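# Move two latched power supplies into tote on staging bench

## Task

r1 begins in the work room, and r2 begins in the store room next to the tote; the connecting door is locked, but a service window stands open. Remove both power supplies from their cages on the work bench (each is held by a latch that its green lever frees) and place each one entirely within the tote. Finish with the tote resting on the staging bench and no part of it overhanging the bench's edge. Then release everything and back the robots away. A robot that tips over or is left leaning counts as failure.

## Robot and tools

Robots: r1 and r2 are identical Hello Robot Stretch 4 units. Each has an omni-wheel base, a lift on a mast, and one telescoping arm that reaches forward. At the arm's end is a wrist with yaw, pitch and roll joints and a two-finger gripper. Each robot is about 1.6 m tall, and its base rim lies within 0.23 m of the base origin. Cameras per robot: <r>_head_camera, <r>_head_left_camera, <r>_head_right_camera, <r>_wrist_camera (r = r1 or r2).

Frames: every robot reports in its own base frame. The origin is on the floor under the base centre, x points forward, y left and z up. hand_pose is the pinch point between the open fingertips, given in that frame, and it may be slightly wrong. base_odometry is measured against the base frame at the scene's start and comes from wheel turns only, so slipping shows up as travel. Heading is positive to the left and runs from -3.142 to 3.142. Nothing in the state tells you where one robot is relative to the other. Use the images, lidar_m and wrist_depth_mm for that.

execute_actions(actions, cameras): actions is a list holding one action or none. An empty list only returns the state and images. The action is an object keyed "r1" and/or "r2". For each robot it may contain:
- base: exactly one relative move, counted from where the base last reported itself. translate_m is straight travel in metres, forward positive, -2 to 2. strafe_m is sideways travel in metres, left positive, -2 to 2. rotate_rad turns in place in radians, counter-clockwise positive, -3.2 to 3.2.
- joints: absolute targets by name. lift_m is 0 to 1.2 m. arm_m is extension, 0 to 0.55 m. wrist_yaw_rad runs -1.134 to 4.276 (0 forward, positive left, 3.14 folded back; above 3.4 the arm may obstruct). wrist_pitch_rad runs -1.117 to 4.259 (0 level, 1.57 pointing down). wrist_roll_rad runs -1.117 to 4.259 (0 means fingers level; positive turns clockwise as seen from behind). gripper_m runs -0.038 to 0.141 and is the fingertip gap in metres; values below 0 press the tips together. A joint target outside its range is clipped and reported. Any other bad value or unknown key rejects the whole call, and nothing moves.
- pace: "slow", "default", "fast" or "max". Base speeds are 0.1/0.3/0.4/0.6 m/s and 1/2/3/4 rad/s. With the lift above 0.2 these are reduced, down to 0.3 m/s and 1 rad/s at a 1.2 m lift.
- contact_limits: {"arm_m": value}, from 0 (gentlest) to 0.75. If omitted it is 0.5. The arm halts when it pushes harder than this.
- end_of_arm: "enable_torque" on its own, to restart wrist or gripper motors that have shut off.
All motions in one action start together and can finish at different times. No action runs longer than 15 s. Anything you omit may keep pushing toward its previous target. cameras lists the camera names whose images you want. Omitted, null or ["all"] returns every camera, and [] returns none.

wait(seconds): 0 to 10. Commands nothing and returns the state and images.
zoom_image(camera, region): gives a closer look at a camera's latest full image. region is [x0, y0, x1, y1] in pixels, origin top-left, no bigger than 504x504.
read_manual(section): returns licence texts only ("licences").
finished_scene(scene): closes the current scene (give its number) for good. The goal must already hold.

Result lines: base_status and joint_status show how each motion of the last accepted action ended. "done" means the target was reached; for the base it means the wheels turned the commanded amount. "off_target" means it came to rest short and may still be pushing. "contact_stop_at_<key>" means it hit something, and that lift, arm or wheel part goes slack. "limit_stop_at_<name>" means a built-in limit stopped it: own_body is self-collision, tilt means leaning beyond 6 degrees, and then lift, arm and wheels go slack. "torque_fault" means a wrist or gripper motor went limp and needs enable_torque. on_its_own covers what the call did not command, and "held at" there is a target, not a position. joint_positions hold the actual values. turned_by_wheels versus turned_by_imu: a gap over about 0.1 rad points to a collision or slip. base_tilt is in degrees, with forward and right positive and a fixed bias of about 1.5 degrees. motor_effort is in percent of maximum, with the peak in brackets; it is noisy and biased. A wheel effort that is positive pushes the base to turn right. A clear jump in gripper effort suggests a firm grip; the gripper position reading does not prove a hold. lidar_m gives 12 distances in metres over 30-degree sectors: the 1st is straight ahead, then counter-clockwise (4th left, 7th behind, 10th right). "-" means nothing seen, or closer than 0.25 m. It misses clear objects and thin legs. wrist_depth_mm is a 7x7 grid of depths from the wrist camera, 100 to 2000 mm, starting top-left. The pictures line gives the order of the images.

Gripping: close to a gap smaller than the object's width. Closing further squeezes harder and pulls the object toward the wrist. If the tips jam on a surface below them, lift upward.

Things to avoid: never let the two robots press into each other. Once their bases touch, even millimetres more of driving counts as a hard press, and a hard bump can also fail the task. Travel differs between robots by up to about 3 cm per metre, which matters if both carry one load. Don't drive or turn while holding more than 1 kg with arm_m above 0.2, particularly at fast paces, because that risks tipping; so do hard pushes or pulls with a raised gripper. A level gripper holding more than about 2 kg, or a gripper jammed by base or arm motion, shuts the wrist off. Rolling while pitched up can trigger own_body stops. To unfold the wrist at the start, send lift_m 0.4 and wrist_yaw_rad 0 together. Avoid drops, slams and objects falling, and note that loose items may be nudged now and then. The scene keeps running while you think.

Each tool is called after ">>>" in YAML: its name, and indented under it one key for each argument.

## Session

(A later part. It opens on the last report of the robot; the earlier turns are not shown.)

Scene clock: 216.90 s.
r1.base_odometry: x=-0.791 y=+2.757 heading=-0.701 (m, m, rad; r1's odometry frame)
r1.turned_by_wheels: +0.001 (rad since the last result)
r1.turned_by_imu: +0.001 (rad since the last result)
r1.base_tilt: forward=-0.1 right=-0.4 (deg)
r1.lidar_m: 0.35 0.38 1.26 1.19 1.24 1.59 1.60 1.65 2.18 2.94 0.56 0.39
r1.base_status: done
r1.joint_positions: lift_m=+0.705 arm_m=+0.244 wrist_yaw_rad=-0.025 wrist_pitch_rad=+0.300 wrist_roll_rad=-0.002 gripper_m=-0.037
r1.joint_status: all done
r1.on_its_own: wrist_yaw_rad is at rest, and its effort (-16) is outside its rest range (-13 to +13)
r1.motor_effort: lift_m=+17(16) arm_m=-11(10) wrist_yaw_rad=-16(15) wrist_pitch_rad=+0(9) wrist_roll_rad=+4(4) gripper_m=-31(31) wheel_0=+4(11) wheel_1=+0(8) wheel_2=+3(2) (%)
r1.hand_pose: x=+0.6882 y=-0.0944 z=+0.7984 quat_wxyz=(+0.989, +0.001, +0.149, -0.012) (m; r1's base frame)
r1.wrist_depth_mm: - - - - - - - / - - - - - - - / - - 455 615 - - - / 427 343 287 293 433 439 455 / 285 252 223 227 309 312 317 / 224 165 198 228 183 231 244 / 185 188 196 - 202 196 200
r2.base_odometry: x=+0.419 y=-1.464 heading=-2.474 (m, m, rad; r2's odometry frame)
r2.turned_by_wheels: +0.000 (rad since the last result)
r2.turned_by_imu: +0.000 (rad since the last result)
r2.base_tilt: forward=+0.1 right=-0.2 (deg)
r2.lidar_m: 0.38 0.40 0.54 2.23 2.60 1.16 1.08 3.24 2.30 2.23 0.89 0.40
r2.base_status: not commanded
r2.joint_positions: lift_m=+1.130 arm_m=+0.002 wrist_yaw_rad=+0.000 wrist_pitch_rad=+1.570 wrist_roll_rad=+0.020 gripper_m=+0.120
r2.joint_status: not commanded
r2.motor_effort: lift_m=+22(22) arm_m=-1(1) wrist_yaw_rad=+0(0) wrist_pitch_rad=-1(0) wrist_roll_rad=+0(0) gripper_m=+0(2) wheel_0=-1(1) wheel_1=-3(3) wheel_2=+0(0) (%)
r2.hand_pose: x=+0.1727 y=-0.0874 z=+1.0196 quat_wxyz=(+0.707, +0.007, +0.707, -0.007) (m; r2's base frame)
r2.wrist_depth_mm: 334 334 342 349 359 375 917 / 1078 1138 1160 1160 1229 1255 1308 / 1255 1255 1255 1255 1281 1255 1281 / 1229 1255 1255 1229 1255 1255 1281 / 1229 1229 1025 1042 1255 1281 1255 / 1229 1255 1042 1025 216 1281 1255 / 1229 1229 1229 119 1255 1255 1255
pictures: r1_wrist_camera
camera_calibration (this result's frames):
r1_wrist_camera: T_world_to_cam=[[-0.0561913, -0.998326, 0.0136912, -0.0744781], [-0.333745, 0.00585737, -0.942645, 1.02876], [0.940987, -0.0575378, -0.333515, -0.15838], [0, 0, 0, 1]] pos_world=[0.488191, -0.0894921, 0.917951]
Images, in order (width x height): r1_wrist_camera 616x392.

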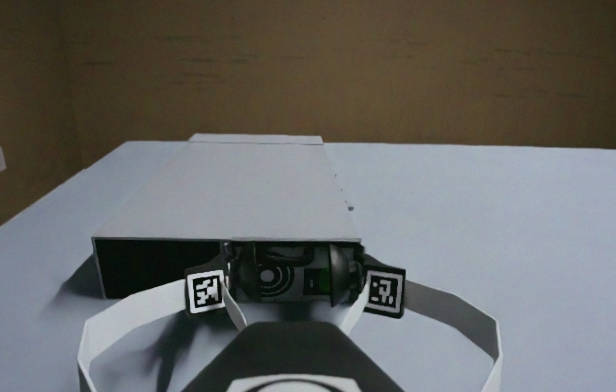

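>>> execute_actions:
  actions:
    - {"r1":{"joints":{"arm_m":0.239},"pace":"slow"}}
  cameras: ["r1_wrist_camera"]

>>> zoom_image:
  camera: "r1_wrist_camera"
  region: [170,170,430,330]

Scene clock: 217.70 s.
r1.base_odometry: x=-0.791 y=+2.757 heading=-0.701 (m, m, rad; r1's odometry frame)
r1.turned_by_wheels: +0.000 (rad since the last result)
r1.turned_by_imu: +0.000 (rad since the last result)
r1.base_tilt: forward=-0.1 right=-0.3 (deg)
r1.lidar_m: 0.37 0.38 1.25 1.18 1.23 1.63 1.61 1.68 2.18 2.90 0.56 0.38
r1.base_status: not commanded
r1.joint_positions: lift_m=+0.705 arm_m=+0.241 wrist_yaw_rad=-0.024 wrist_pitch_rad=+0.301 wrist_roll_rad=+0.000 gripper_m=-0.037
r1.joint_status: all done
r1.on_its_own: wrist_yaw_rad is at rest, and its effort (-21) is outside its rest range (-13 to +13)
r1.motor_effort: lift_m=+17(17) arm_m=-11(9) wrist_yaw_rad=-21(21) wrist_pitch_rad=-4(2) wrist_roll_rad=-2(6) gripper_m=-29(32) wheel_0=+4(4) wheel_1=+0(0) wheel_2=+5(5) (%)
r1.hand_pose: x=+0.6852 y=-0.0939 z=+0.7980 quat_wxyz=(+0.989, +0.002, +0.150, -0.012) (m; r1's base frame)
r1.wrist_depth_mm: - - - - - - - / - - - - - - - / - - 449 603 - - - / 439 342 283 289 421 430 445 / 282 260 229 232 304 310 310 / 223 163 196 225 182 239 241 / 189 186 195 - 201 194 198
r2.base_odometry: x=+0.419 y=-1.464 heading=-2.474 (m, m, rad; r2's odometry frame)
r2.turned_by_wheels: +0.000 (rad since the last result)
r2.turned_by_imu: +0.000 (rad since the last result)
r2.base_tilt: forward=+0.1 right=-0.3 (deg)
r2.lidar_m: 0.37 0.38 0.52 2.25 2.61 1.15 1.06 3.24 2.31 2.23 0.90 0.39
r2.base_status: not commanded
r2.joint_positions: lift_m=+1.130 arm_m=+0.002 wrist_yaw_rad=+0.000 wrist_pitch_rad=+1.570 wrist_roll_rad=+0.020 gripper_m=+0.120
r2.joint_status: not commanded
r2.motor_effort: lift_m=+22(22) arm_m=+0(0) wrist_yaw_rad=+0(0) wrist_pitch_rad=+0(1) wrist_roll_rad=+0(0) gripper_m=-1(1) wheel_0=-1(1) wheel_1=-3(3) wheel_2=+0(0) (%)
r2.hand_pose: x=+0.1727 y=-0.0874 z=+1.0196 quat_wxyz=(+0.707, +0.007, +0.707, -0.007) (m; r2's base frame)
r2.wrist_depth_mm: 334 336 342 351 362 373 917 / 1078 1138 1160 1182 1255 1281 1281 / 1255 1255 1255 1255 1255 1255 1255 / 1255 1229 1255 1255 1281 1255 1255 / 1229 1255 1042 1025 1255 1255 1281 / 1229 1229 1025 1042 216 1281 1255 / 1229 1255 1229 119 1255 1255 1255
pictures: r1_wrist_camera
camera_calibration (this result's frames):
r1_wrist_camera: T_world_to_cam=[[-0.0546904, -0.998427, 0.0123841, -0.0741139], [-0.334809, 0.00665227, -0.942262, 1.02788], [0.940697, -0.055679, -0.334646, -0.154381], [0, 0, 0, 1]] pos_world=[0.485316, -0.0894308, 0.917787]
Images, in order (width x height): r1_wrist_camera 616x392.

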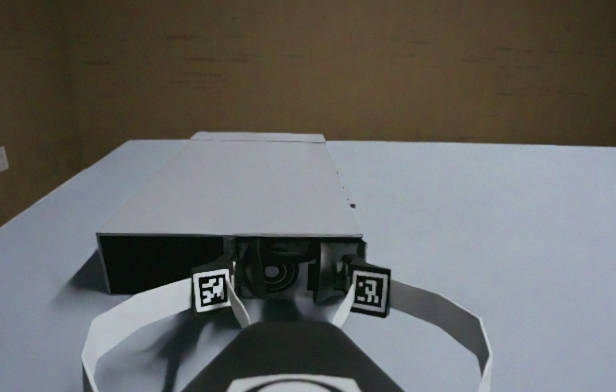

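Region (170, 170, 430, 330) of r1_wrist_camera's 616x392 image, scaled by 1.938; it fills the top 310 rows of this view, and the rest is white.

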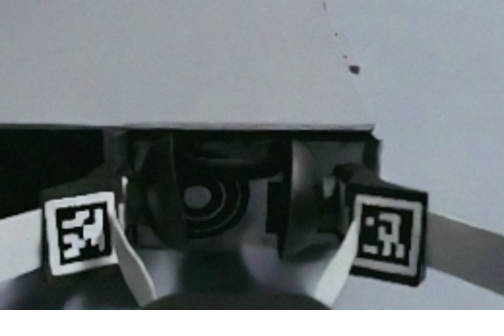

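>>> execute_actions:
  actions:
    - {"r1":{"base":{"strafe_m":0.006},"pace":"slow"}}
  cameras: ["r1_wrist_camera"]

>>> zoom_image:
  camera: "r1_wrist_camera"
  region: [170,170,430,330]

Scene clock: 218.73 s.
r1.base_odometry: x=-0.787 y=+2.761 heading=-0.701 (m, m, rad; r1's odometry frame)
r1.turned_by_wheels: +0.000 (rad since the last result)
r1.turned_by_imu: +0.000 (rad since the last result)
r1.base_tilt: forward=-0.1 right=-0.3 (deg)
r1.lidar_m: 0.36 0.40 1.26 1.17 1.21 1.64 1.60 1.65 2.19 2.94 0.57 0.39
r1.base_status: done
r1.joint_positions: lift_m=+0.705 arm_m=+0.241 wrist_yaw_rad=-0.027 wrist_pitch_rad=+0.301 wrist_roll_rad=+0.000 gripper_m=-0.037
r1.joint_status: not commanded
r1.motor_effort: lift_m=+17(17) arm_m=-11(11) wrist_yaw_rad=-9(19) wrist_pitch_rad=-2(3) wrist_roll_rad=+0(0) gripper_m=-30(29) wheel_0=-3(1) wheel_1=+0(5) wheel_2=+4(3) (%)
r1.hand_pose: x=+0.6849 y=-0.0948 z=+0.7980 quat_wxyz=(+0.989, +0.002, +0.150, -0.013) (m; r1's base frame)
r1.wrist_depth_mm: - - - - - - - / - - - - - - - / - - 452 609 - - - / 439 368 283 289 421 439 445 / 282 260 230 233 289 307 314 / 224 161 182 224 184 240 239 / 186 185 195 - 201 194 198
r2.base_odometry: x=+0.419 y=-1.464 heading=-2.474 (m, m, rad; r2's odometry frame)
r2.turned_by_wheels: +0.000 (rad since the last result)
r2.turned_by_imu: +0.000 (rad since the last result)
r2.base_tilt: forward=+0.1 right=-0.2 (deg)
r2.lidar_m: 0.35 0.37 0.54 2.25 2.59 1.15 1.10 3.25 2.31 2.23 0.89 0.43
r2.base_status: not commanded
r2.joint_positions: lift_m=+1.130 arm_m=+0.002 wrist_yaw_rad=+0.000 wrist_pitch_rad=+1.570 wrist_roll_rad=+0.020 gripper_m=+0.120
r2.joint_status: not commanded
r2.motor_effort: lift_m=+22(22) arm_m=+0(0) wrist_yaw_rad=+0(0) wrist_pitch_rad=-1(0) wrist_roll_rad=+0(1) gripper_m=-1(2) wheel_0=-1(1) wheel_1=-3(3) wheel_2=+0(0) (%)
r2.hand_pose: x=+0.1727 y=-0.0874 z=+1.0196 quat_wxyz=(+0.707, +0.007, +0.707, -0.007) (m; r2's base frame)
r2.wrist_depth_mm: 334 334 343 351 362 373 917 / 1098 1138 1182 1205 1229 1281 1281 / 1255 1255 1255 1255 1255 1281 1281 / 1255 1255 1229 1255 1255 1255 1281 / 1255 1229 1025 1042 1255 1281 1255 / 1229 1229 1008 1042 216 1255 1281 / 1229 1255 1229 119 1255 1255 1255
pictures: r1_wrist_camera
camera_calibration (this result's frames):
r1_wrist_camera: T_world_to_cam=[[-0.0581694, -0.998231, 0.0122712, -0.0725824], [-0.334805, 0.00792685, -0.942254, 1.02788], [0.94049, -0.0589188, -0.334674, -0.154257], [0, 0, 0, 1]] pos_world=[0.484993, -0.0896905, 0.917785]
Images, in order (width x height): r1_wrist_camera 616x392.

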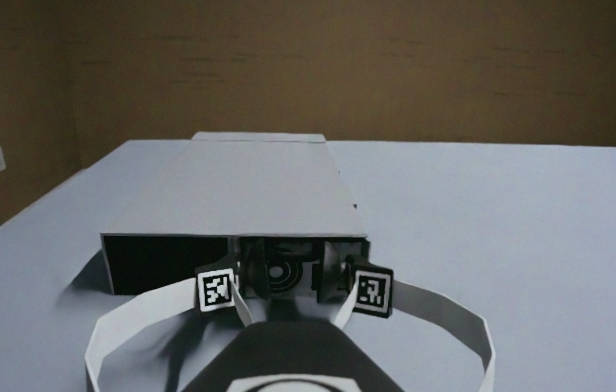

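Region (170, 170, 430, 330) of r1_wrist_camera's 616x392 image, scaled by 1.938; it fills the top 310 rows of this view, and the rest is white.

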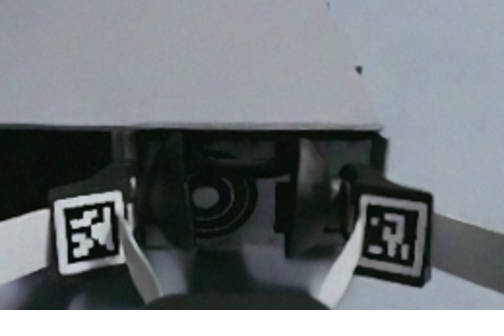

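>>> execute_actions:
  actions:
    - {"r1":{"joints":{"arm_m":0.235,"gripper_m":-0.012},"pace":"slow"}}
  cameras: []

>>> execute_actions:
  actions:
    - {"r1":{"joints":{"arm_m":0.229,"gripper_m":0.010,"lift_m":0.708},"pace":"slow"}}
  cameras: []

>>> execute_actions:
  actions:
    - {"r1":{"joints":{"arm_m":0.223,"gripper_m":0.032,"lift_m":0.711},"pace":"slow"}}
  cameras: []

>>> execute_actions:
  actions:
    - {"r1":{"base":{"strafe_m":0.003},"joints":{"lift_m":0.724},"pace":"slow"}}
  cameras: ["r1_wrist_camera"]

>>> zoom_image:
  camera: "r1_wrist_camera"
  region: [170,170,430,330]

Scene clock: 220.33 s.
r1.base_odometry: x=-0.788 y=+2.761 heading=-0.701 (m, m, rad; r1's odometry frame)
r1.turned_by_wheels: +0.000 (rad since the last result)
r1.turned_by_imu: +0.000 (rad since the last result)
r1.base_tilt: forward=-0.1 right=-0.4 (deg)
r1.lidar_m: 0.35 0.37 1.26 1.18 1.22 1.62 1.61 1.67 2.19 2.97 0.56 0.38
r1.base_status: not commanded
r1.joint_positions: lift_m=+0.705 arm_m=+0.236 wrist_yaw_rad=-0.032 wrist_pitch_rad=+0.300 wrist_roll_rad=+0.000 gripper_m=-0.011
r1.joint_status: all done
r1.motor_effort: lift_m=+17(17) arm_m=-7(13) wrist_yaw_rad=+4(12) wrist_pitch_rad=+1(2) wrist_roll_rad=+0(0) gripper_m=-21(33) wheel_0=-2(3) wheel_1=+0(0) wheel_2=+1(4) (%)
r1.hand_pose: x=+0.6799 y=-0.0961 z=+0.7983 quat_wxyz=(+0.989, +0.002, +0.149, -0.016) (m; r1's base frame)
r1.wrist_depth_mm: - - - - - - - / - - - - - - - / - - 455 615 - - - / 1160 373 289 294 430 449 455 / 286 265 235 236 307 314 315 / 224 216 186 227 185 241 242 / 187 186 198 - 202 195 200
r2.base_odometry: x=+0.419 y=-1.464 heading=-2.474 (m, m, rad; r2's odometry frame)
r2.turned_by_wheels: +0.000 (rad since the last result)
r2.turned_by_imu: +0.000 (rad since the last result)
r2.base_tilt: forward=+0.2 right=-0.1 (deg)
r2.lidar_m: 0.37 0.38 0.54 2.21 2.60 1.13 1.07 3.21 2.32 2.21 0.87 0.41
r2.base_status: not commanded
r2.joint_positions: lift_m=+1.130 arm_m=+0.002 wrist_yaw_rad=+0.000 wrist_pitch_rad=+1.570 wrist_roll_rad=+0.020 gripper_m=+0.120
r2.joint_status: not commanded
r2.motor_effort: lift_m=+22(22) arm_m=-1(1) wrist_yaw_rad=+0(0) wrist_pitch_rad=-1(1) wrist_roll_rad=-1(1) gripper_m=+0(0) wheel_0=-1(1) wheel_1=-3(3) wheel_2=+0(0) (%)
r2.hand_pose: x=+0.1727 y=-0.0874 z=+1.0196 quat_wxyz=(+0.707, +0.007, +0.707, -0.007) (m; r2's base frame)
r2.wrist_depth_mm: 334 334 342 353 364 375 904 / 1098 1138 1182 1160 1229 1255 1281 / 1255 1255 1281 1281 1281 1281 1255 / 1255 1229 1255 1255 1281 1255 1281 / 1229 1255 1042 1042 1255 1255 1281 / 1255 1255 1025 1025 215 1281 1281 / 1229 1229 1255 119 1229 1255 1255
pictures: none
No camera images: the call's "cameras" was empty. Leave "cameras" out to get every camera's image.

Scene clock: 221.47 s.
r1.base_odometry: x=-0.788 y=+2.761 heading=-0.701 (m, m, rad; r1's odometry frame)
r1.turned_by_wheels: +0.000 (rad since the last result)
r1.turned_by_imu: +0.000 (rad since the last result)
r1.base_tilt: forward=-0.1 right=-0.4 (deg)
r1.lidar_m: 0.35 0.39 1.27 1.19 1.19 1.62 1.62 1.66 2.19 2.96 0.55 0.40
r1.base_status: not commanded
r1.joint_positions: lift_m=+0.708 arm_m=+0.230 wrist_yaw_rad=-0.031 wrist_pitch_rad=+0.299 wrist_roll_rad=+0.000 gripper_m=+0.010
r1.joint_status: all done
r1.motor_effort: lift_m=+22(22) arm_m=-8(12) wrist_yaw_rad=-1(7) wrist_pitch_rad=+1(1) wrist_roll_rad=+0(0) gripper_m=-14(25) wheel_0=-1(1) wheel_1=+0(0) wheel_2=+2(2) (%)
r1.hand_pose: x=+0.6742 y=-0.0958 z=+0.8009 quat_wxyz=(+0.989, +0.002, +0.149, -0.015) (m; r1's base frame)
r1.wrist_depth_mm: - - - - - - - / - - - - - - - / - - 469 627 - - - / 1808 379 294 303 439 449 466 / 291 268 240 242 314 319 322 / 229 231 190 230 186 247 246 / 190 187 200 - 206 199 203
r2.base_odometry: x=+0.419 y=-1.464 heading=-2.474 (m, m, rad; r2's odometry frame)
r2.turned_by_wheels: +0.000 (rad since the last result)
r2.turned_by_imu: +0.000 (rad since the last result)
r2.base_tilt: forward=+0.1 right=-0.2 (deg)
r2.lidar_m: 0.39 0.40 0.56 2.26 2.62 1.14 1.08 3.28 2.32 2.22 0.91 0.39
r2.base_status: not commanded
r2.joint_positions: lift_m=+1.130 arm_m=+0.002 wrist_yaw_rad=+0.000 wrist_pitch_rad=+1.570 wrist_roll_rad=+0.020 gripper_m=+0.120
r2.joint_status: not commanded
r2.motor_effort: lift_m=+22(22) arm_m=-1(0) wrist_yaw_rad=+0(0) wrist_pitch_rad=+0(1) wrist_roll_rad=+0(0) gripper_m=-1(1) wheel_0=-1(1) wheel_1=-3(3) wheel_2=+0(0) (%)
r2.hand_pose: x=+0.1727 y=-0.0874 z=+1.0196 quat_wxyz=(+0.707, +0.007, +0.707, -0.007) (m; r2's base frame)
r2.wrist_depth_mm: 332 336 342 351 362 375 917 / 1098 1138 1160 1182 1229 1255 1255 / 1229 1281 1255 1255 1255 1255 1281 / 1255 1255 1255 1255 1229 1255 1281 / 1255 1255 1025 1042 1255 1281 1281 / 1255 1229 1042 1042 216 1229 1281 / 1205 1229 1229 119 1255 1255 1281
pictures: none
No camera images: the call's "cameras" was empty. Leave "cameras" out to get every camera's image.

Scene clock: 222.67 s.
r1.base_odometry: x=-0.788 y=+2.761 heading=-0.701 (m, m, rad; r1's odometry frame)
r1.turned_by_wheels: +0.000 (rad since the last result)
r1.turned_by_imu: +0.000 (rad since the last result)
r1.base_tilt: forward=-0.1 right=-0.4 (deg)
r1.lidar_m: 0.38 0.38 1.25 1.18 1.21 1.61 1.60 1.65 2.14 2.94 0.55 0.38
r1.base_status: not commanded
r1.joint_positions: lift_m=+0.711 arm_m=+0.225 wrist_yaw_rad=-0.030 wrist_pitch_rad=+0.302 wrist_roll_rad=+0.000 gripper_m=+0.032
r1.joint_status: all done
r1.motor_effort: lift_m=+23(24) arm_m=-9(11) wrist_yaw_rad=-2(5) wrist_pitch_rad=-5(7) wrist_roll_rad=+0(0) gripper_m=-4(12) wheel_0=-1(1) wheel_1=+0(0) wheel_2=+2(2) (%)
r1.hand_pose: x=+0.6682 y=-0.0956 z=+0.8032 quat_wxyz=(+0.989, +0.002, +0.150, -0.015) (m; r1's base frame)
r1.wrist_depth_mm: - - - - - - - / - - - - - - - / - - 473 621 - - - / 1808 377 296 303 442 449 459 / 291 271 240 242 314 322 322 / 230 232 193 232 190 249 248 / 191 189 202 - 201 200 205
r2.base_odometry: x=+0.419 y=-1.464 heading=-2.474 (m, m, rad; r2's odometry frame)
r2.turned_by_wheels: +0.000 (rad since the last result)
r2.turned_by_imu: +0.000 (rad since the last result)
r2.base_tilt: forward=+0.1 right=-0.2 (deg)
r2.lidar_m: 0.36 0.39 0.53 2.26 2.60 1.13 1.09 3.27 2.30 2.22 0.88 0.38
r2.base_status: not commanded
r2.joint_positions: lift_m=+1.130 arm_m=+0.002 wrist_yaw_rad=+0.000 wrist_pitch_rad=+1.570 wrist_roll_rad=+0.020 gripper_m=+0.120
r2.joint_status: not commanded
r2.motor_effort: lift_m=+22(22) arm_m=-1(1) wrist_yaw_rad=+0(0) wrist_pitch_rad=-1(1) wrist_roll_rad=+4(2) gripper_m=+0(0) wheel_0=-1(1) wheel_1=-3(3) wheel_2=+0(0) (%)
r2.hand_pose: x=+0.1727 y=-0.0874 z=+1.0196 quat_wxyz=(+0.707, +0.007, +0.707, -0.007) (m; r2's base frame)
r2.wrist_depth_mm: 332 336 342 351 362 373 917 / 1098 1118 1160 1160 1205 1255 1281 / 1229 1255 1229 1255 1281 1281 1281 / 1255 1255 1255 1255 1255 1281 1255 / 1255 1255 1025 1042 1255 1255 1255 / 1255 1229 1025 1042 215 1281 1229 / 1229 1229 1255 119 1229 1255 1281
pictures: none
No camera images: the call's "cameras" was empty. Leave "cameras" out to get every camera's image.

Scene clock: 223.47 s.
r1.base_odometry: x=-0.786 y=+2.763 heading=-0.701 (m, m, rad; r1's odometry frame)
r1.turned_by_wheels: +0.000 (rad since the last result)
r1.turned_by_imu: +0.000 (rad since the last result)
r1.base_tilt: forward=+0.0 right=-0.4 (deg)
r1.lidar_m: 0.36 0.39 1.26 1.17 1.22 1.61 1.59 1.65 2.16 2.95 0.58 0.40
r1.base_status: done
r1.joint_positions: lift_m=+0.724 arm_m=+0.225 wrist_yaw_rad=-0.030 wrist_pitch_rad=+0.302 wrist_roll_rad=+0.000 gripper_m=+0.032
r1.joint_status: all done
r1.motor_effort: lift_m=+23(24) arm_m=-9(9) wrist_yaw_rad=-3(3) wrist_pitch_rad=-6(7) wrist_roll_rad=-2(1) gripper_m=-5(4) wheel_0=-3(4) wheel_1=+2(7) wheel_2=+0(2) (%)
r1.hand_pose: x=+0.6682 y=-0.0956 z=+0.8162 quat_wxyz=(+0.989, +0.002, +0.150, -0.015) (m; r1's base frame)
r1.wrist_depth_mm: - - - - - - - / - - - - - - - / - - - - - - - / - 439 329 340 473 484 500 / 317 291 255 256 343 347 347 / 249 253 193 250 190 267 268 / 208 204 218 - 218 217 220
r2.base_odometry: x=+0.419 y=-1.464 heading=-2.474 (m, m, rad; r2's odometry frame)
r2.turned_by_wheels: +0.000 (rad since the last result)
r2.turned_by_imu: +0.000 (rad since the last result)
r2.base_tilt: forward=+0.1 right=-0.2 (deg)
r2.lidar_m: 0.38 0.40 0.52 2.25 2.59 1.16 1.09 3.24 2.31 2.22 0.91 0.39
r2.base_status: not commanded
r2.joint_positions: lift_m=+1.130 arm_m=+0.002 wrist_yaw_rad=+0.000 wrist_pitch_rad=+1.570 wrist_roll_rad=+0.020 gripper_m=+0.120
r2.joint_status: not commanded
r2.motor_effort: lift_m=+22(22) arm_m=-1(0) wrist_yaw_rad=+0(0) wrist_pitch_rad=-1(0) wrist_roll_rad=-1(1) gripper_m=+0(0) wheel_0=-1(1) wheel_1=-2(3) wheel_2=-1(0) (%)
r2.hand_pose: x=+0.1727 y=-0.0874 z=+1.0196 quat_wxyz=(+0.707, +0.007, +0.707, -0.007) (m; r2's base frame)
r2.wrist_depth_mm: 334 334 342 351 364 373 917 / 1078 1138 1182 1182 1205 1281 1281 / 1255 1255 1255 1255 1281 1281 1281 / 1229 1255 1229 1281 1255 1255 1255 / 1255 1205 1042 1042 1255 1281 1255 / 1229 1255 1042 1025 216 1255 1255 / 1229 1229 1229 119 1255 1255 1255
pictures: r1_wrist_camera
camera_calibration (this result's frames):
r1_wrist_camera: T_world_to_cam=[[-0.0609098, -0.998068, 0.0122954, -0.0726955], [-0.335772, 0.00888792, -0.941901, 1.03993], [0.939972, -0.0614995, -0.335664, -0.131637], [0, 0, 0, 1]] pos_world=[0.468487, -0.0898935, 0.936219]
Images, in order (width x height): r1_wrist_camera 616x392.

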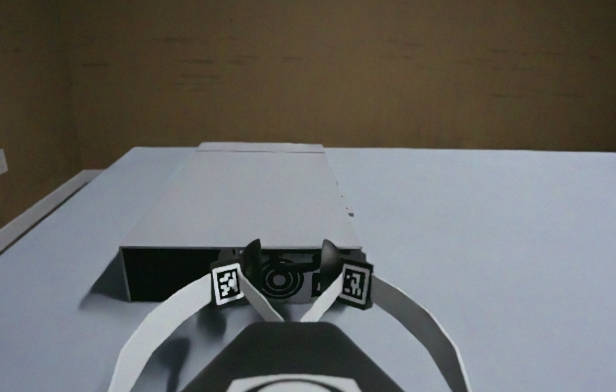

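Region (170, 170, 430, 330) of r1_wrist_camera's 616x392 image, scaled by 1.938; it fills the top 310 rows of this view, and the rest is white.

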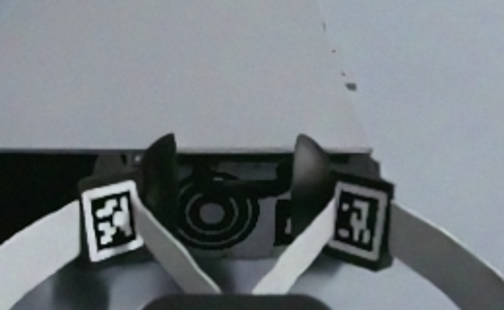

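>>> execute_actions:
  actions: []
  cameras: ["r1_head_camera","r1_head_right_camera"]

>>> zoom_image:
  camera: "r1_head_camera"
  region: [200,340,260,385]

Scene clock: 223.60 s.
r1.base_odometry: x=-0.786 y=+2.763 heading=-0.701 (m, m, rad; r1's odometry frame)
r1.turned_by_wheels: +0.000 (rad since the last result)
r1.turned_by_imu: +0.000 (rad since the last result)
r1.base_tilt: forward=+0.0 right=-0.3 (deg)
r1.lidar_m: 0.34 0.37 1.25 1.17 1.21 1.59 1.58 1.66 2.17 2.94 0.56 0.39
r1.base_status: done
r1.joint_positions: lift_m=+0.724 arm_m=+0.225 wrist_yaw_rad=-0.030 wrist_pitch_rad=+0.302 wrist_roll_rad=+0.000 gripper_m=+0.032
r1.joint_status: all done
r1.motor_effort: lift_m=+23(24) arm_m=-9(9) wrist_yaw_rad=-2(3) wrist_pitch_rad=-5(7) wrist_roll_rad=-1(1) gripper_m=-3(4) wheel_0=-2(4) wheel_1=+2(7) wheel_2=+0(2) (%)
r1.hand_pose: x=+0.6682 y=-0.0956 z=+0.8162 quat_wxyz=(+0.989, +0.002, +0.150, -0.015) (m; r1's base frame)
r1.wrist_depth_mm: - - - - - - - / - - - - - - - / - - - - - - - / - 439 332 340 473 484 504 / 317 291 255 255 338 347 347 / 250 252 194 251 189 267 267 / 208 204 219 - 216 216 221
r2.base_odometry: x=+0.419 y=-1.464 heading=-2.474 (m, m, rad; r2's odometry frame)
r2.turned_by_wheels: +0.000 (rad since the last result)
r2.turned_by_imu: +0.000 (rad since the last result)
r2.base_tilt: forward=+0.1 right=-0.2 (deg)
r2.lidar_m: 0.36 0.39 0.54 2.25 2.60 1.19 1.10 3.25 2.31 2.22 0.90 0.37
r2.base_status: not commanded
r2.joint_positions: lift_m=+1.130 arm_m=+0.002 wrist_yaw_rad=+0.000 wrist_pitch_rad=+1.570 wrist_roll_rad=+0.020 gripper_m=+0.120
r2.joint_status: not commanded
r2.motor_effort: lift_m=+22(22) arm_m=+0(0) wrist_yaw_rad=+0(0) wrist_pitch_rad=-1(0) wrist_roll_rad=+1(1) gripper_m=-1(0) wheel_0=-1(1) wheel_1=-3(3) wheel_2=+0(0) (%)
r2.hand_pose: x=+0.1727 y=-0.0874 z=+1.0196 quat_wxyz=(+0.707, +0.007, +0.707, -0.007) (m; r2's base frame)
r2.wrist_depth_mm: 334 336 343 351 359 373 917 / 1098 1138 1182 1182 1205 1281 1281 / 1229 1255 1255 1255 1255 1255 1281 / 1255 1255 1255 1281 1255 1281 1281 / 1229 1229 1042 1042 1255 1255 1255 / 1229 1229 1025 1025 215 1255 1281 / 1229 1229 1229 119 1255 1255 1281
pictures: r1_head_camera, r1_head_right_camera
Images, in order (width x height): r1_head_camera 420x560, r1_head_right_camera 420x672.

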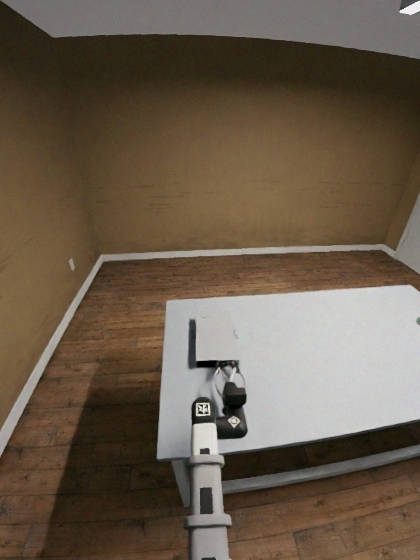

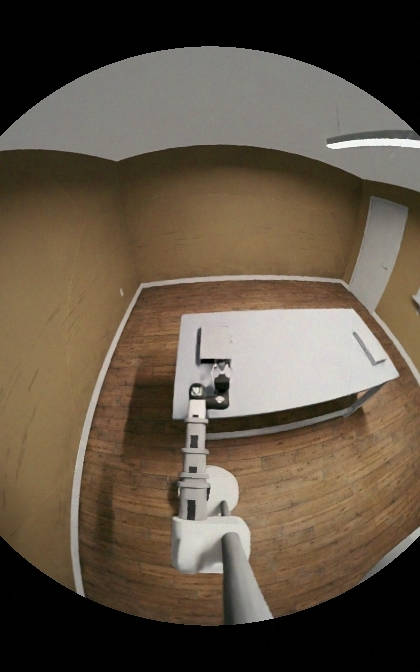

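Region (200, 340, 260, 385) of r1_head_camera's 420x560 image, scaled by 8.400, with more detail than that image has; it fills the top 378 rows of this view, and the rest is white.

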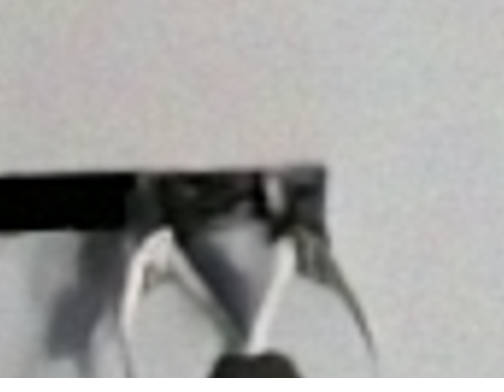

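>>> execute_actions:
  actions:
    - {"r1":{"joints":{"arm_m":0.17}}}
  cameras: ["r1_wrist_camera"]

>>> zoom_image:
  camera: "r1_wrist_camera"
  region: [170,150,430,310]

Scene clock: 224.67 s.
r1.base_odometry: x=-0.786 y=+2.763 heading=-0.701 (m, m, rad; r1's odometry frame)
r1.turned_by_wheels: +0.000 (rad since the last result)
r1.turned_by_imu: +0.000 (rad since the last result)
r1.base_tilt: forward=-0.1 right=-0.4 (deg)
r1.lidar_m: 0.36 0.39 1.25 1.16 1.22 1.62 1.59 1.63 2.15 2.95 0.58 0.40
r1.base_status: not commanded
r1.joint_positions: lift_m=+0.724 arm_m=+0.172 wrist_yaw_rad=-0.030 wrist_pitch_rad=+0.302 wrist_roll_rad=+0.000 gripper_m=+0.032
r1.joint_status: all done
r1.motor_effort: lift_m=+23(23) arm_m=-9(7) wrist_yaw_rad=-2(4) wrist_pitch_rad=-6(6) wrist_roll_rad=+1(2) gripper_m=-5(4) wheel_0=-2(2) wheel_1=+2(2) wheel_2=+0(0) (%)
r1.hand_pose: x=+0.6151 y=-0.0957 z=+0.8162 quat_wxyz=(+0.989, +0.002, +0.150, -0.015) (m; r1's base frame)
r1.wrist_depth_mm: - - - - - - - / - - - - - - - / - - 627 668 - - - / 1983 442 353 340 477 484 500 / 319 322 303 306 342 349 349 / 248 253 193 250 189 267 268 / 208 206 219 - 217 219 222
r2.base_odometry: x=+0.419 y=-1.464 heading=-2.474 (m, m, rad; r2's odometry frame)
r2.turned_by_wheels: +0.000 (rad since the last result)
r2.turned_by_imu: +0.000 (rad since the last result)
r2.base_tilt: forward=+0.2 right=-0.3 (deg)
r2.lidar_m: 0.39 0.38 0.55 2.21 2.61 1.14 1.09 3.25 2.32 2.22 0.87 0.40
r2.base_status: not commanded
r2.joint_positions: lift_m=+1.130 arm_m=+0.002 wrist_yaw_rad=+0.000 wrist_pitch_rad=+1.570 wrist_roll_rad=+0.020 gripper_m=+0.120
r2.joint_status: not commanded
r2.motor_effort: lift_m=+22(22) arm_m=+0(0) wrist_yaw_rad=+0(0) wrist_pitch_rad=-1(1) wrist_roll_rad=+0(1) gripper_m=-1(1) wheel_0=-1(1) wheel_1=-3(3) wheel_2=+1(0) (%)
r2.hand_pose: x=+0.1727 y=-0.0874 z=+1.0196 quat_wxyz=(+0.707, +0.007, +0.707, -0.007) (m; r2's base frame)
r2.wrist_depth_mm: 332 336 342 351 362 375 917 / 1098 1138 1160 1182 1229 1281 1281 / 1229 1229 1255 1229 1255 1281 1281 / 1229 1229 1229 1255 1255 1255 1255 / 1229 1255 1042 1042 1255 1281 1255 / 1229 1229 1025 1025 215 1255 1255 / 1229 1255 1255 119 1255 1255 1255
pictures: r1_wrist_camera
camera_calibration (this result's frames):
r1_wrist_camera: T_world_to_cam=[[-0.0612321, -0.998048, 0.0122998, -0.0758197], [-0.335902, 0.00900088, -0.941854, 1.02212], [0.939905, -0.0618032, -0.335797, -0.081641], [0, 0, 0, 1]] pos_world=[0.415425, -0.0899173, 0.936209]
Images, in order (width x height): r1_wrist_camera 616x392.

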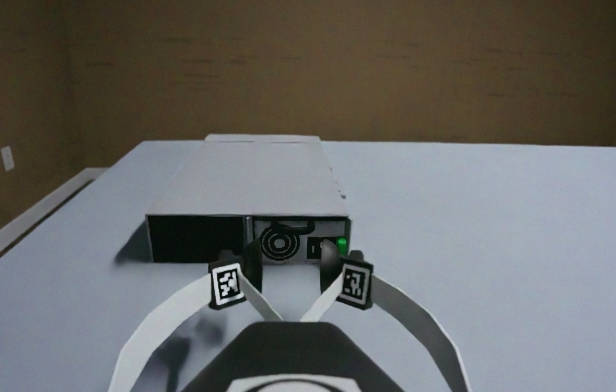

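Region (170, 150, 430, 310) of r1_wrist_camera's 616x392 image, scaled by 1.938; it fills the top 310 rows of this view, and the rest is white.

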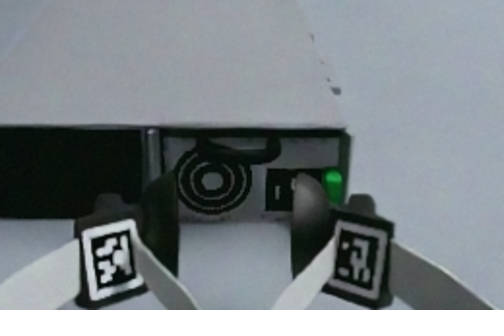

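>>> execute_actions:
  actions:
    - {"r1":{"joints":{"arm_m":0.233,"lift_m":0.720},"pace":"slow","contact_limits":{"arm_m":0.2}}}
  cameras: []

>>> execute_actions:
  actions:
    - {"r1":{"joints":{"arm_m":0.240,"gripper_m":0.0,"lift_m":0.718},"pace":"slow","contact_limits":{"arm_m":0.3}}}
  cameras: []

>>> execute_actions:
  actions:
    - {"r1":{"joints":{"arm_m":0.249,"gripper_m":-0.038,"lift_m":0.714},"pace":"slow","contact_limits":{"arm_m":0.3}}}
  cameras: []

>>> execute_actions:
  actions:
    - {"r1":{"base":{"strafe_m":-0.004},"joints":{"arm_m":0.240},"pace":"slow"}}
  cameras: ["r1_wrist_camera"]

>>> zoom_image:
  camera: "r1_wrist_camera"
  region: [170,170,430,330]

Scene clock: 226.87 s.
r1.base_odometry: x=-0.786 y=+2.763 heading=-0.701 (m, m, rad; r1's odometry frame)
r1.turned_by_wheels: +0.000 (rad since the last result)
r1.turned_by_imu: +0.000 (rad since the last result)
r1.base_tilt: forward=+0.0 right=-0.4 (deg)
r1.lidar_m: 0.36 0.38 1.26 1.18 1.21 1.62 1.59 1.68 2.15 2.93 0.57 0.40
r1.base_status: not commanded
r1.joint_positions: lift_m=+0.720 arm_m=+0.231 wrist_yaw_rad=-0.032 wrist_pitch_rad=+0.305 wrist_roll_rad=+0.000 gripper_m=+0.032
r1.joint_status: all done
r1.motor_effort: lift_m=+17(22) arm_m=+11(11) wrist_yaw_rad=+2(2) wrist_pitch_rad=-16(17) wrist_roll_rad=-2(2) gripper_m=-3(3) wheel_0=-3(3) wheel_1=+2(2) wheel_2=+0(0) (%)
r1.contact_limits: arm_m 0.2
r1.hand_pose: x=+0.6742 y=-0.0961 z=+0.8117 quat_wxyz=(+0.988, +0.002, +0.152, -0.016) (m; r1's base frame)
r1.wrist_depth_mm: - - - - - - - / - - - - - - - / - - 492 640 - - - / 1921 421 314 320 455 466 477 / 303 279 243 245 327 332 336 / 240 243 187 242 189 260 258 / 200 199 211 - 211 211 214
r2.base_odometry: x=+0.419 y=-1.464 heading=-2.474 (m, m, rad; r2's odometry frame)
r2.turned_by_wheels: +0.000 (rad since the last result)
r2.turned_by_imu: +0.001 (rad since the last result)
r2.base_tilt: forward=+0.1 right=-0.2 (deg)
r2.lidar_m: 0.36 0.39 0.54 2.27 2.61 1.16 1.07 3.24 2.32 2.23 0.89 0.39
r2.base_status: not commanded
r2.joint_positions: lift_m=+1.130 arm_m=+0.002 wrist_yaw_rad=+0.000 wrist_pitch_rad=+1.570 wrist_roll_rad=+0.020 gripper_m=+0.120
r2.joint_status: not commanded
r2.motor_effort: lift_m=+22(22) arm_m=-1(1) wrist_yaw_rad=+0(0) wrist_pitch_rad=-2(1) wrist_roll_rad=-2(0) gripper_m=-2(0) wheel_0=-1(1) wheel_1=-3(3) wheel_2=+0(0) (%)
r2.hand_pose: x=+0.1727 y=-0.0874 z=+1.0196 quat_wxyz=(+0.707, +0.007, +0.707, -0.007) (m; r2's base frame)
r2.wrist_depth_mm: 334 336 342 351 362 373 917 / 1098 1118 1160 1160 1229 1281 1281 / 1255 1281 1255 1281 1281 1281 1281 / 1229 1255 1281 1255 1281 1255 1255 / 1255 1229 1042 1042 1255 1255 1281 / 1229 1229 1042 1025 216 1255 1255 / 1255 1229 1229 119 1255 1255 1281
pictures: none
No camera images: the call's "cameras" was empty. Leave "cameras" out to get every camera's image.

Scene clock: 228.40 s.
r1.base_odometry: x=-0.786 y=+2.763 heading=-0.701 (m, m, rad; r1's odometry frame)
r1.turned_by_wheels: +0.000 (rad since the last result)
r1.turned_by_imu: +0.000 (rad since the last result)
r1.base_tilt: forward=+0.0 right=-0.4 (deg)
r1.lidar_m: 0.36 0.37 1.26 1.17 1.20 1.63 1.62 1.65 2.16 2.95 0.56 0.39
r1.base_status: not commanded
r1.joint_positions: lift_m=+0.718 arm_m=+0.239 wrist_yaw_rad=-0.032 wrist_pitch_rad=+0.309 wrist_roll_rad=+0.000 gripper_m=+0.001
r1.joint_status: all done
r1.on_its_own: wrist_pitch_rad is at rest, and its effort (-28) is outside its rest range (-23 to +23)
r1.motor_effort: lift_m=+19(19) arm_m=+8(11) wrist_yaw_rad=+3(17) wrist_pitch_rad=-28(27) wrist_roll_rad=-2(0) gripper_m=-20(22) wheel_0=-2(2) wheel_1=+1(2) wheel_2=-2(3) (%)
r1.contact_limits: arm_m 0.3
r1.hand_pose: x=+0.6813 y=-0.0961 z=+0.8085 quat_wxyz=(+0.988, +0.002, +0.154, -0.016) (m; r1's base frame)
r1.wrist_depth_mm: - - - - - - - / - - - - - - - / - - 466 609 - - - / 1863 377 298 304 436 449 459 / 294 270 233 231 317 322 325 / 232 225 183 236 187 249 251 / 195 195 206 - 211 199 208
r2.base_odometry: x=+0.419 y=-1.464 heading=-2.474 (m, m, rad; r2's odometry frame)
r2.turned_by_wheels: +0.000 (rad since the last result)
r2.turned_by_imu: +0.000 (rad since the last result)
r2.base_tilt: forward=+0.1 right=-0.2 (deg)
r2.lidar_m: 0.37 0.40 0.53 2.22 2.59 1.16 1.08 3.24 2.30 2.22 0.89 0.38
r2.base_status: not commanded
r2.joint_positions: lift_m=+1.130 arm_m=+0.002 wrist_yaw_rad=+0.000 wrist_pitch_rad=+1.570 wrist_roll_rad=+0.020 gripper_m=+0.120
r2.joint_status: not commanded
r2.motor_effort: lift_m=+22(22) arm_m=+0(0) wrist_yaw_rad=+0(0) wrist_pitch_rad=-1(1) wrist_roll_rad=-1(0) gripper_m=-1(1) wheel_0=-1(1) wheel_1=-2(3) wheel_2=-1(0) (%)
r2.hand_pose: x=+0.1727 y=-0.0874 z=+1.0196 quat_wxyz=(+0.707, +0.007, +0.707, -0.007) (m; r2's base frame)
r2.wrist_depth_mm: 334 336 342 349 362 373 904 / 1078 1138 1160 1182 1205 1255 1281 / 1255 1255 1229 1255 1255 1255 1255 / 1255 1229 1255 1255 1281 1255 1255 / 1255 1229 1042 1025 1255 1255 1281 / 1229 1229 1025 1025 216 1255 1255 / 1229 1229 1229 119 1255 1255 1255
pictures: none
No camera images: the call's "cameras" was empty. Leave "cameras" out to get every camera's image.

Scene clock: 229.83 s.
r1.base_odometry: x=-0.786 y=+2.763 heading=-0.701 (m, m, rad; r1's odometry frame)
r1.turned_by_wheels: +0.000 (rad since the last result)
r1.turned_by_imu: +0.000 (rad since the last result)
r1.base_tilt: forward=+0.0 right=-0.4 (deg)
r1.lidar_m: 0.36 0.36 1.27 1.17 1.23 1.59 1.60 1.67 2.18 2.94 0.58 0.40
r1.base_status: not commanded
r1.joint_positions: lift_m=+0.714 arm_m=+0.247 wrist_yaw_rad=-0.032 wrist_pitch_rad=+0.309 wrist_roll_rad=+0.000 gripper_m=-0.037
r1.joint_status: all done
r1.on_its_own: wrist_pitch_rad is at rest, and its effort (-27) is outside its rest range (-23 to +23)
r1.motor_effort: lift_m=+19(19) arm_m=+9(15) wrist_yaw_rad=+6(22) wrist_pitch_rad=-27(28) wrist_roll_rad=-1(0) gripper_m=-29(29) wheel_0=-1(2) wheel_1=+2(2) wheel_2=-2(5) (%)
r1.contact_limits: arm_m 0.3
r1.hand_pose: x=+0.6902 y=-0.0962 z=+0.8045 quat_wxyz=(+0.988, +0.002, +0.154, -0.016) (m; r1's base frame)
r1.wrist_depth_mm: - - - - - - - / - - - - - - - / - - 445 591 - - - / 1160 370 289 296 427 439 445 / 289 264 224 228 293 314 317 / 227 163 195 231 184 245 245 / 190 189 200 - 206 198 203
r2.base_odometry: x=+0.419 y=-1.464 heading=-2.474 (m, m, rad; r2's odometry frame)
r2.turned_by_wheels: +0.000 (rad since the last result)
r2.turned_by_imu: +0.000 (rad since the last result)
r2.base_tilt: forward=+0.1 right=-0.2 (deg)
r2.lidar_m: 0.36 0.39 0.55 2.28 2.62 1.14 1.09 3.23 2.29 2.20 0.89 0.40
r2.base_status: not commanded
r2.joint_positions: lift_m=+1.130 arm_m=+0.002 wrist_yaw_rad=+0.000 wrist_pitch_rad=+1.570 wrist_roll_rad=+0.020 gripper_m=+0.120
r2.joint_status: not commanded
r2.motor_effort: lift_m=+22(21) arm_m=-1(0) wrist_yaw_rad=+0(0) wrist_pitch_rad=-1(1) wrist_roll_rad=+0(0) gripper_m=+0(1) wheel_0=-1(1) wheel_1=-3(3) wheel_2=+0(0) (%)
r2.hand_pose: x=+0.1727 y=-0.0874 z=+1.0196 quat_wxyz=(+0.707, +0.007, +0.707, -0.007) (m; r2's base frame)
r2.wrist_depth_mm: 334 336 342 351 364 373 917 / 1098 1138 1160 1160 1229 1255 1281 / 1255 1255 1255 1281 1281 1281 1281 / 1255 1255 1255 1229 1281 1255 1255 / 1255 1255 1042 1025 1255 1281 1255 / 1229 1205 1025 1025 216 1281 1255 / 1205 1229 1255 119 1229 1255 1255
pictures: none
No camera images: the call's "cameras" was empty. Leave "cameras" out to get every camera's image.

Scene clock: 230.73 s.
r1.base_odometry: x=-0.788 y=+2.760 heading=-0.700 (m, m, rad; r1's odometry frame)
r1.turned_by_wheels: +0.000 (rad since the last result)
r1.turned_by_imu: +0.000 (rad since the last result)
r1.base_tilt: forward=+0.0 right=-0.4 (deg)
r1.lidar_m: 0.36 0.39 1.26 1.18 1.22 1.62 1.61 1.66 2.20 2.95 0.56 0.40
r1.base_status: done
r1.joint_positions: lift_m=+0.714 arm_m=+0.243 wrist_yaw_rad=-0.024 wrist_pitch_rad=+0.306 wrist_roll_rad=+0.000 gripper_m=-0.037
r1.joint_status: all done
r1.on_its_own: wrist_yaw_rad is at rest, and its effort (-22) is outside its rest range (-13 to +13)
r1.motor_effort: lift_m=+20(20) arm_m=-15(16) wrist_yaw_rad=-22(20) wrist_pitch_rad=-17(27) wrist_roll_rad=+0(1) gripper_m=-31(32) wheel_0=-1(2) wheel_1=-2(5) wheel_2=+7(6) (%)
r1.hand_pose: x=+0.6865 y=-0.0939 z=+0.8054 quat_wxyz=(+0.988, +0.002, +0.152, -0.012) (m; r1's base frame)
r1.wrist_depth_mm: - - - - - - - / - - - - - - - / - - 462 603 - - - / 1808 373 296 301 436 442 455 / 291 264 229 230 298 317 320 / 230 163 180 233 182 247 247 / 192 192 202 - 208 200 204
r2.base_odometry: x=+0.419 y=-1.464 heading=-2.474 (m, m, rad; r2's odometry frame)
r2.turned_by_wheels: +0.000 (rad since the last result)
r2.turned_by_imu: +0.000 (rad since the last result)
r2.base_tilt: forward=+0.1 right=-0.1 (deg)
r2.lidar_m: 0.37 0.38 0.54 2.23 2.62 1.15 1.08 3.24 2.32 2.21 0.89 0.41
r2.base_status: not commanded
r2.joint_positions: lift_m=+1.130 arm_m=+0.002 wrist_yaw_rad=+0.000 wrist_pitch_rad=+1.570 wrist_roll_rad=+0.020 gripper_m=+0.120
r2.joint_status: not commanded
r2.motor_effort: lift_m=+22(22) arm_m=+0(0) wrist_yaw_rad=+0(0) wrist_pitch_rad=-1(1) wrist_roll_rad=-1(1) gripper_m=-1(1) wheel_0=-1(1) wheel_1=-3(3) wheel_2=+0(0) (%)
r2.hand_pose: x=+0.1727 y=-0.0874 z=+1.0196 quat_wxyz=(+0.707, +0.007, +0.707, -0.007) (m; r2's base frame)
r2.wrist_depth_mm: 334 334 342 349 359 373 917 / 1098 1118 1160 1160 1229 1308 1281 / 1229 1255 1255 1255 1255 1281 1308 / 1255 1229 1255 1255 1281 1255 1281 / 1229 1255 1042 1042 1255 1281 1255 / 1229 1281 1025 1042 215 1281 1281 / 1229 1255 1229 119 1229 1281 1255
pictures: r1_wrist_camera
camera_calibration (this result's frames):
r1_wrist_camera: T_world_to_cam=[[-0.0546762, -0.998427, 0.01243, -0.0741742], [-0.339586, 0.00688707, -0.94055, 1.03715], [0.938985, -0.0556468, -0.339428, -0.148113], [0, 0, 0, 1]] pos_world=[0.487223, -0.0894424, 0.926143]
Images, in order (width x height): r1_wrist_camera 616x392.

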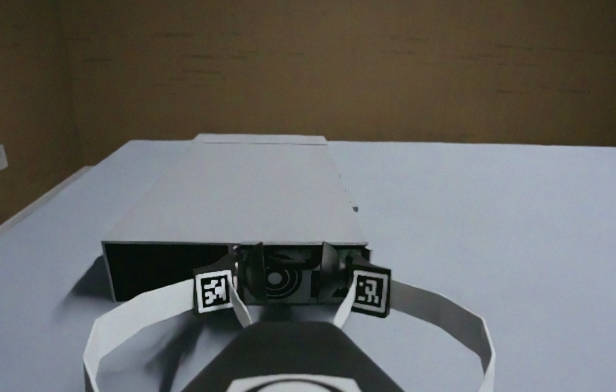

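Region (170, 170, 430, 330) of r1_wrist_camera's 616x392 image, scaled by 1.938; it fills the top 310 rows of this view, and the rest is white.

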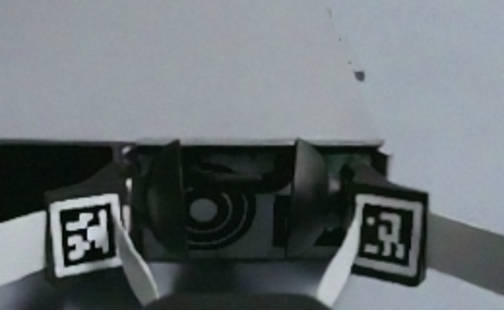

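>>> execute_actions:
  actions:
    - {"r1":{"joints":{"lift_m":0.708},"pace":"slow"}}
  cameras: []

>>> execute_actions:
  actions:
    - {"r1":{"joints":{"arm_m":0.236},"pace":"slow"}}
  cameras: ["r1_wrist_camera"]

>>> zoom_image:
  camera: "r1_wrist_camera"
  region: [170,170,430,330]

Scene clock: 231.53 s.
r1.base_odometry: x=-0.788 y=+2.760 heading=-0.700 (m, m, rad; r1's odometry frame)
r1.turned_by_wheels: +0.000 (rad since the last result)
r1.turned_by_imu: +0.000 (rad since the last result)
r1.base_tilt: forward=-0.1 right=-0.4 (deg)
r1.lidar_m: 0.37 0.39 1.26 1.17 1.21 1.63 1.60 1.67 2.18 2.95 0.58 0.39
r1.base_status: not commanded
r1.joint_positions: lift_m=+0.708 arm_m=+0.242 wrist_yaw_rad=-0.025 wrist_pitch_rad=+0.301 wrist_roll_rad=+0.000 gripper_m=-0.037
r1.joint_status: all done
r1.on_its_own: wrist_yaw_rad is at rest, and its effort (-15) is outside its rest range (-13 to +13)
r1.motor_effort: lift_m=+18(21) arm_m=-13(15) wrist_yaw_rad=-15(20) wrist_pitch_rad=-5(17) wrist_roll_rad=-1(1) gripper_m=-32(32) wheel_0=-2(2) wheel_1=-2(2) wheel_2=+7(7) (%)
r1.hand_pose: x=+0.6864 y=-0.0943 z=+0.8008 quat_wxyz=(+0.989, +0.002, +0.150, -0.012) (m; r1's base frame)
r1.wrist_depth_mm: - - - - - - - / - - - - - - - / - - 466 615 - - - / 1756 370 290 294 430 442 455 / 287 262 225 228 296 314 319 / 227 162 185 229 184 242 245 / 189 187 198 - 205 198 202
r2.base_odometry: x=+0.419 y=-1.464 heading=-2.474 (m, m, rad; r2's odometry frame)
r2.turned_by_wheels: +0.000 (rad since the last result)
r2.turned_by_imu: +0.000 (rad since the last result)
r2.base_tilt: forward=+0.1 right=-0.2 (deg)
r2.lidar_m: 0.37 0.39 0.54 2.23 2.61 1.15 1.09 3.23 2.28 2.23 0.89 0.41
r2.base_status: not commanded
r2.joint_positions: lift_m=+1.130 arm_m=+0.002 wrist_yaw_rad=+0.000 wrist_pitch_rad=+1.570 wrist_roll_rad=+0.020 gripper_m=+0.120
r2.joint_status: not commanded
r2.motor_effort: lift_m=+22(22) arm_m=-1(1) wrist_yaw_rad=+0(0) wrist_pitch_rad=+0(1) wrist_roll_rad=+0(1) gripper_m=+0(1) wheel_0=-1(1) wheel_1=-3(3) wheel_2=+0(0) (%)
r2.hand_pose: x=+0.1727 y=-0.0874 z=+1.0196 quat_wxyz=(+0.707, +0.007, +0.707, -0.007) (m; r2's base frame)
r2.wrist_depth_mm: 334 336 342 349 362 373 917 / 1078 1138 1160 1160 1229 1281 1281 / 1255 1255 1255 1255 1255 1255 1281 / 1205 1255 1255 1255 1255 1281 1281 / 1229 1255 1025 1025 1255 1281 1281 / 1229 1229 1025 1042 216 1255 1255 / 1229 1229 1229 119 1255 1255 1281
pictures: none
No camera images: the call's "cameras" was empty. Leave "cameras" out to get every camera's image.

Scene clock: 232.23 s.
r1.base_odometry: x=-0.788 y=+2.760 heading=-0.700 (m, m, rad; r1's odometry frame)
r1.turned_by_wheels: +0.000 (rad since the last result)
r1.turned_by_imu: +0.000 (rad since the last result)
r1.base_tilt: forward=+0.0 right=-0.4 (deg)
r1.lidar_m: 0.37 0.38 1.27 1.17 1.22 1.63 1.61 1.67 2.18 2.93 0.59 0.37
r1.base_status: not commanded
r1.joint_positions: lift_m=+0.708 arm_m=+0.239 wrist_yaw_rad=-0.023 wrist_pitch_rad=+0.300 wrist_roll_rad=+0.000 gripper_m=-0.037
r1.joint_status: all done
r1.on_its_own: wrist_yaw_rad is at rest, and its effort (-23) is outside its rest range (-13 to +13)
r1.motor_effort: lift_m=+19(19) arm_m=-15(15) wrist_yaw_rad=-23(23) wrist_pitch_rad=-1(4) wrist_roll_rad=+1(2) gripper_m=-34(33) wheel_0=-2(2) wheel_1=-2(2) wheel_2=+8(7) (%)
r1.hand_pose: x=+0.6832 y=-0.0936 z=+0.8010 quat_wxyz=(+0.989, +0.002, +0.150, -0.011) (m; r1's base frame)
r1.wrist_depth_mm: - - - - - - - / - - - - - - - / - - 466 621 - - - / 1863 373 290 296 436 445 455 / 286 265 235 231 296 315 317 / 227 213 182 230 182 244 244 / 190 189 198 - 205 197 202
r2.base_odometry: x=+0.419 y=-1.464 heading=-2.474 (m, m, rad; r2's odometry frame)
r2.turned_by_wheels: +0.000 (rad since the last result)
r2.turned_by_imu: +0.000 (rad since the last result)
r2.base_tilt: forward=+0.1 right=-0.2 (deg)
r2.lidar_m: 0.36 0.39 0.55 2.24 2.62 1.12 1.07 3.25 2.33 2.19 0.91 0.42
r2.base_status: not commanded
r2.joint_positions: lift_m=+1.130 arm_m=+0.002 wrist_yaw_rad=+0.000 wrist_pitch_rad=+1.570 wrist_roll_rad=+0.020 gripper_m=+0.120
r2.joint_status: not commanded
r2.motor_effort: lift_m=+22(22) arm_m=-1(1) wrist_yaw_rad=+0(0) wrist_pitch_rad=-1(1) wrist_roll_rad=+0(0) gripper_m=-1(0) wheel_0=-1(1) wheel_1=-3(3) wheel_2=+0(0) (%)
r2.hand_pose: x=+0.1727 y=-0.0874 z=+1.0196 quat_wxyz=(+0.707, +0.007, +0.707, -0.007) (m; r2's base frame)
r2.wrist_depth_mm: 334 336 342 351 362 375 917 / 1098 1138 1160 1182 1229 1281 1281 / 1255 1255 1255 1255 1255 1281 1281 / 1229 1229 1255 1255 1255 1281 1255 / 1229 1229 1042 1042 1255 1255 1281 / 1229 1255 1042 1025 215 1255 1281 / 1229 1229 1229 120 1255 1255 1255
pictures: r1_wrist_camera
camera_calibration (this result's frames):
r1_wrist_camera: T_world_to_cam=[[-0.0538066, -0.998476, 0.0122583, -0.0745192], [-0.334433, 0.00645234, -0.942397, 1.02985], [0.940882, -0.0548067, -0.334271, -0.151777], [0, 0, 0, 1]] pos_world=[0.483211, -0.089369, 0.920708]
Images, in order (width x height): r1_wrist_camera 616x392.

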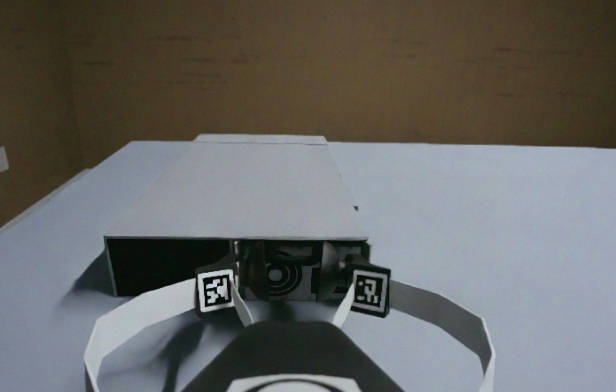

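Region (170, 170, 430, 330) of r1_wrist_camera's 616x392 image, scaled by 1.938; it fills the top 310 rows of this view, and the rest is white.

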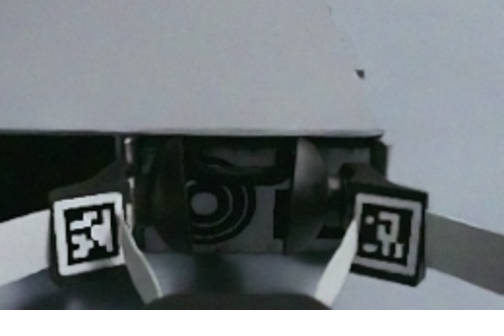

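>>> execute_actions:
  actions:
    - {"r1":{"joints":{"arm_m":0.234},"pace":"slow"}}
  cameras: ["r1_wrist_camera"]

>>> zoom_image:
  camera: "r1_wrist_camera"
  region: [170,170,430,330]

Scene clock: 232.93 s.
r1.base_odometry: x=-0.788 y=+2.760 heading=-0.700 (m, m, rad; r1's odometry frame)
r1.turned_by_wheels: +0.000 (rad since the last result)
r1.turned_by_imu: +0.000 (rad since the last result)
r1.base_tilt: forward=+0.0 right=-0.4 (deg)
r1.lidar_m: 0.36 0.37 1.25 1.17 1.21 1.61 1.60 1.67 2.17 2.91 0.57 0.39
r1.base_status: not commanded
r1.joint_positions: lift_m=+0.708 arm_m=+0.237 wrist_yaw_rad=-0.023 wrist_pitch_rad=+0.300 wrist_roll_rad=+0.000 gripper_m=-0.037
r1.joint_status: all done
r1.on_its_own: wrist_yaw_rad is at rest, and its effort (-20) is outside its rest range (-13 to +13)
r1.motor_effort: lift_m=+19(18) arm_m=-14(11) wrist_yaw_rad=-20(25) wrist_pitch_rad=-1(1) wrist_roll_rad=-2(1) gripper_m=-31(32) wheel_0=-2(2) wheel_1=-2(2) wheel_2=+8(8) (%)
r1.hand_pose: x=+0.6809 y=-0.0939 z=+0.8010 quat_wxyz=(+0.989, +0.002, +0.150, -0.012) (m; r1's base frame)
r1.wrist_depth_mm: - - - - - - - / - - - - - - - / - - 462 621 - - - / 1808 373 291 296 433 442 455 / 289 265 236 236 310 314 319 / 226 213 184 229 182 244 246 / 189 189 200 - 204 198 202
r2.base_odometry: x=+0.419 y=-1.464 heading=-2.474 (m, m, rad; r2's odometry frame)
r2.turned_by_wheels: +0.000 (rad since the last result)
r2.turned_by_imu: +0.000 (rad since the last result)
r2.base_tilt: forward=+0.1 right=-0.2 (deg)
r2.lidar_m: 0.37 0.39 0.56 2.24 2.58 1.16 1.09 3.22 2.32 2.23 0.89 0.38
r2.base_status: not commanded
r2.joint_positions: lift_m=+1.130 arm_m=+0.002 wrist_yaw_rad=+0.000 wrist_pitch_rad=+1.570 wrist_roll_rad=+0.020 gripper_m=+0.120
r2.joint_status: not commanded
r2.motor_effort: lift_m=+22(22) arm_m=+0(1) wrist_yaw_rad=+0(0) wrist_pitch_rad=-1(1) wrist_roll_rad=+1(0) gripper_m=+0(1) wheel_0=-1(1) wheel_1=-3(3) wheel_2=+0(0) (%)
r2.hand_pose: x=+0.1727 y=-0.0874 z=+1.0196 quat_wxyz=(+0.707, +0.007, +0.707, -0.007) (m; r2's base frame)
r2.wrist_depth_mm: 332 336 342 349 362 375 917 / 1078 1138 1160 1182 1229 1281 1308 / 1255 1229 1255 1255 1255 1281 1281 / 1229 1255 1255 1255 1281 1281 1281 / 1229 1229 1042 1042 1281 1281 1255 / 1205 1229 1025 1025 216 1229 1255 / 1229 1229 1229 119 1255 1281 1255
pictures: r1_wrist_camera
camera_calibration (this result's frames):
r1_wrist_camera: T_world_to_cam=[[-0.0546673, -0.998429, 0.0122552, -0.0742851], [-0.334331, 0.00673787, -0.942432, 1.02909], [0.940869, -0.0556175, -0.334174, -0.14977], [0, 0, 0, 1]] pos_world=[0.480911, -0.0894322, 0.920711]
Images, in order (width x height): r1_wrist_camera 616x392.

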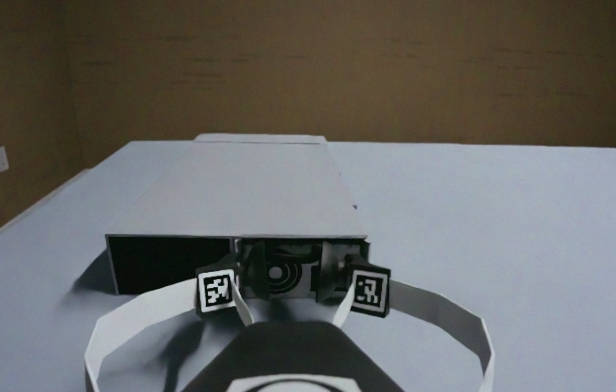

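Region (170, 170, 430, 330) of r1_wrist_camera's 616x392 image, scaled by 1.938; it fills the top 310 rows of this view, and the rest is white.

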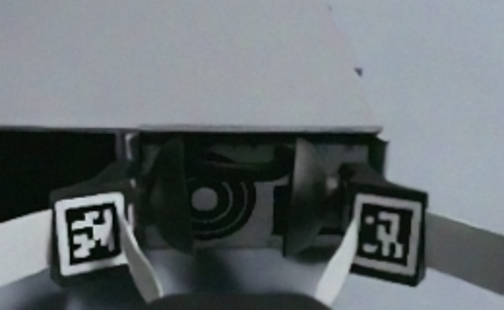

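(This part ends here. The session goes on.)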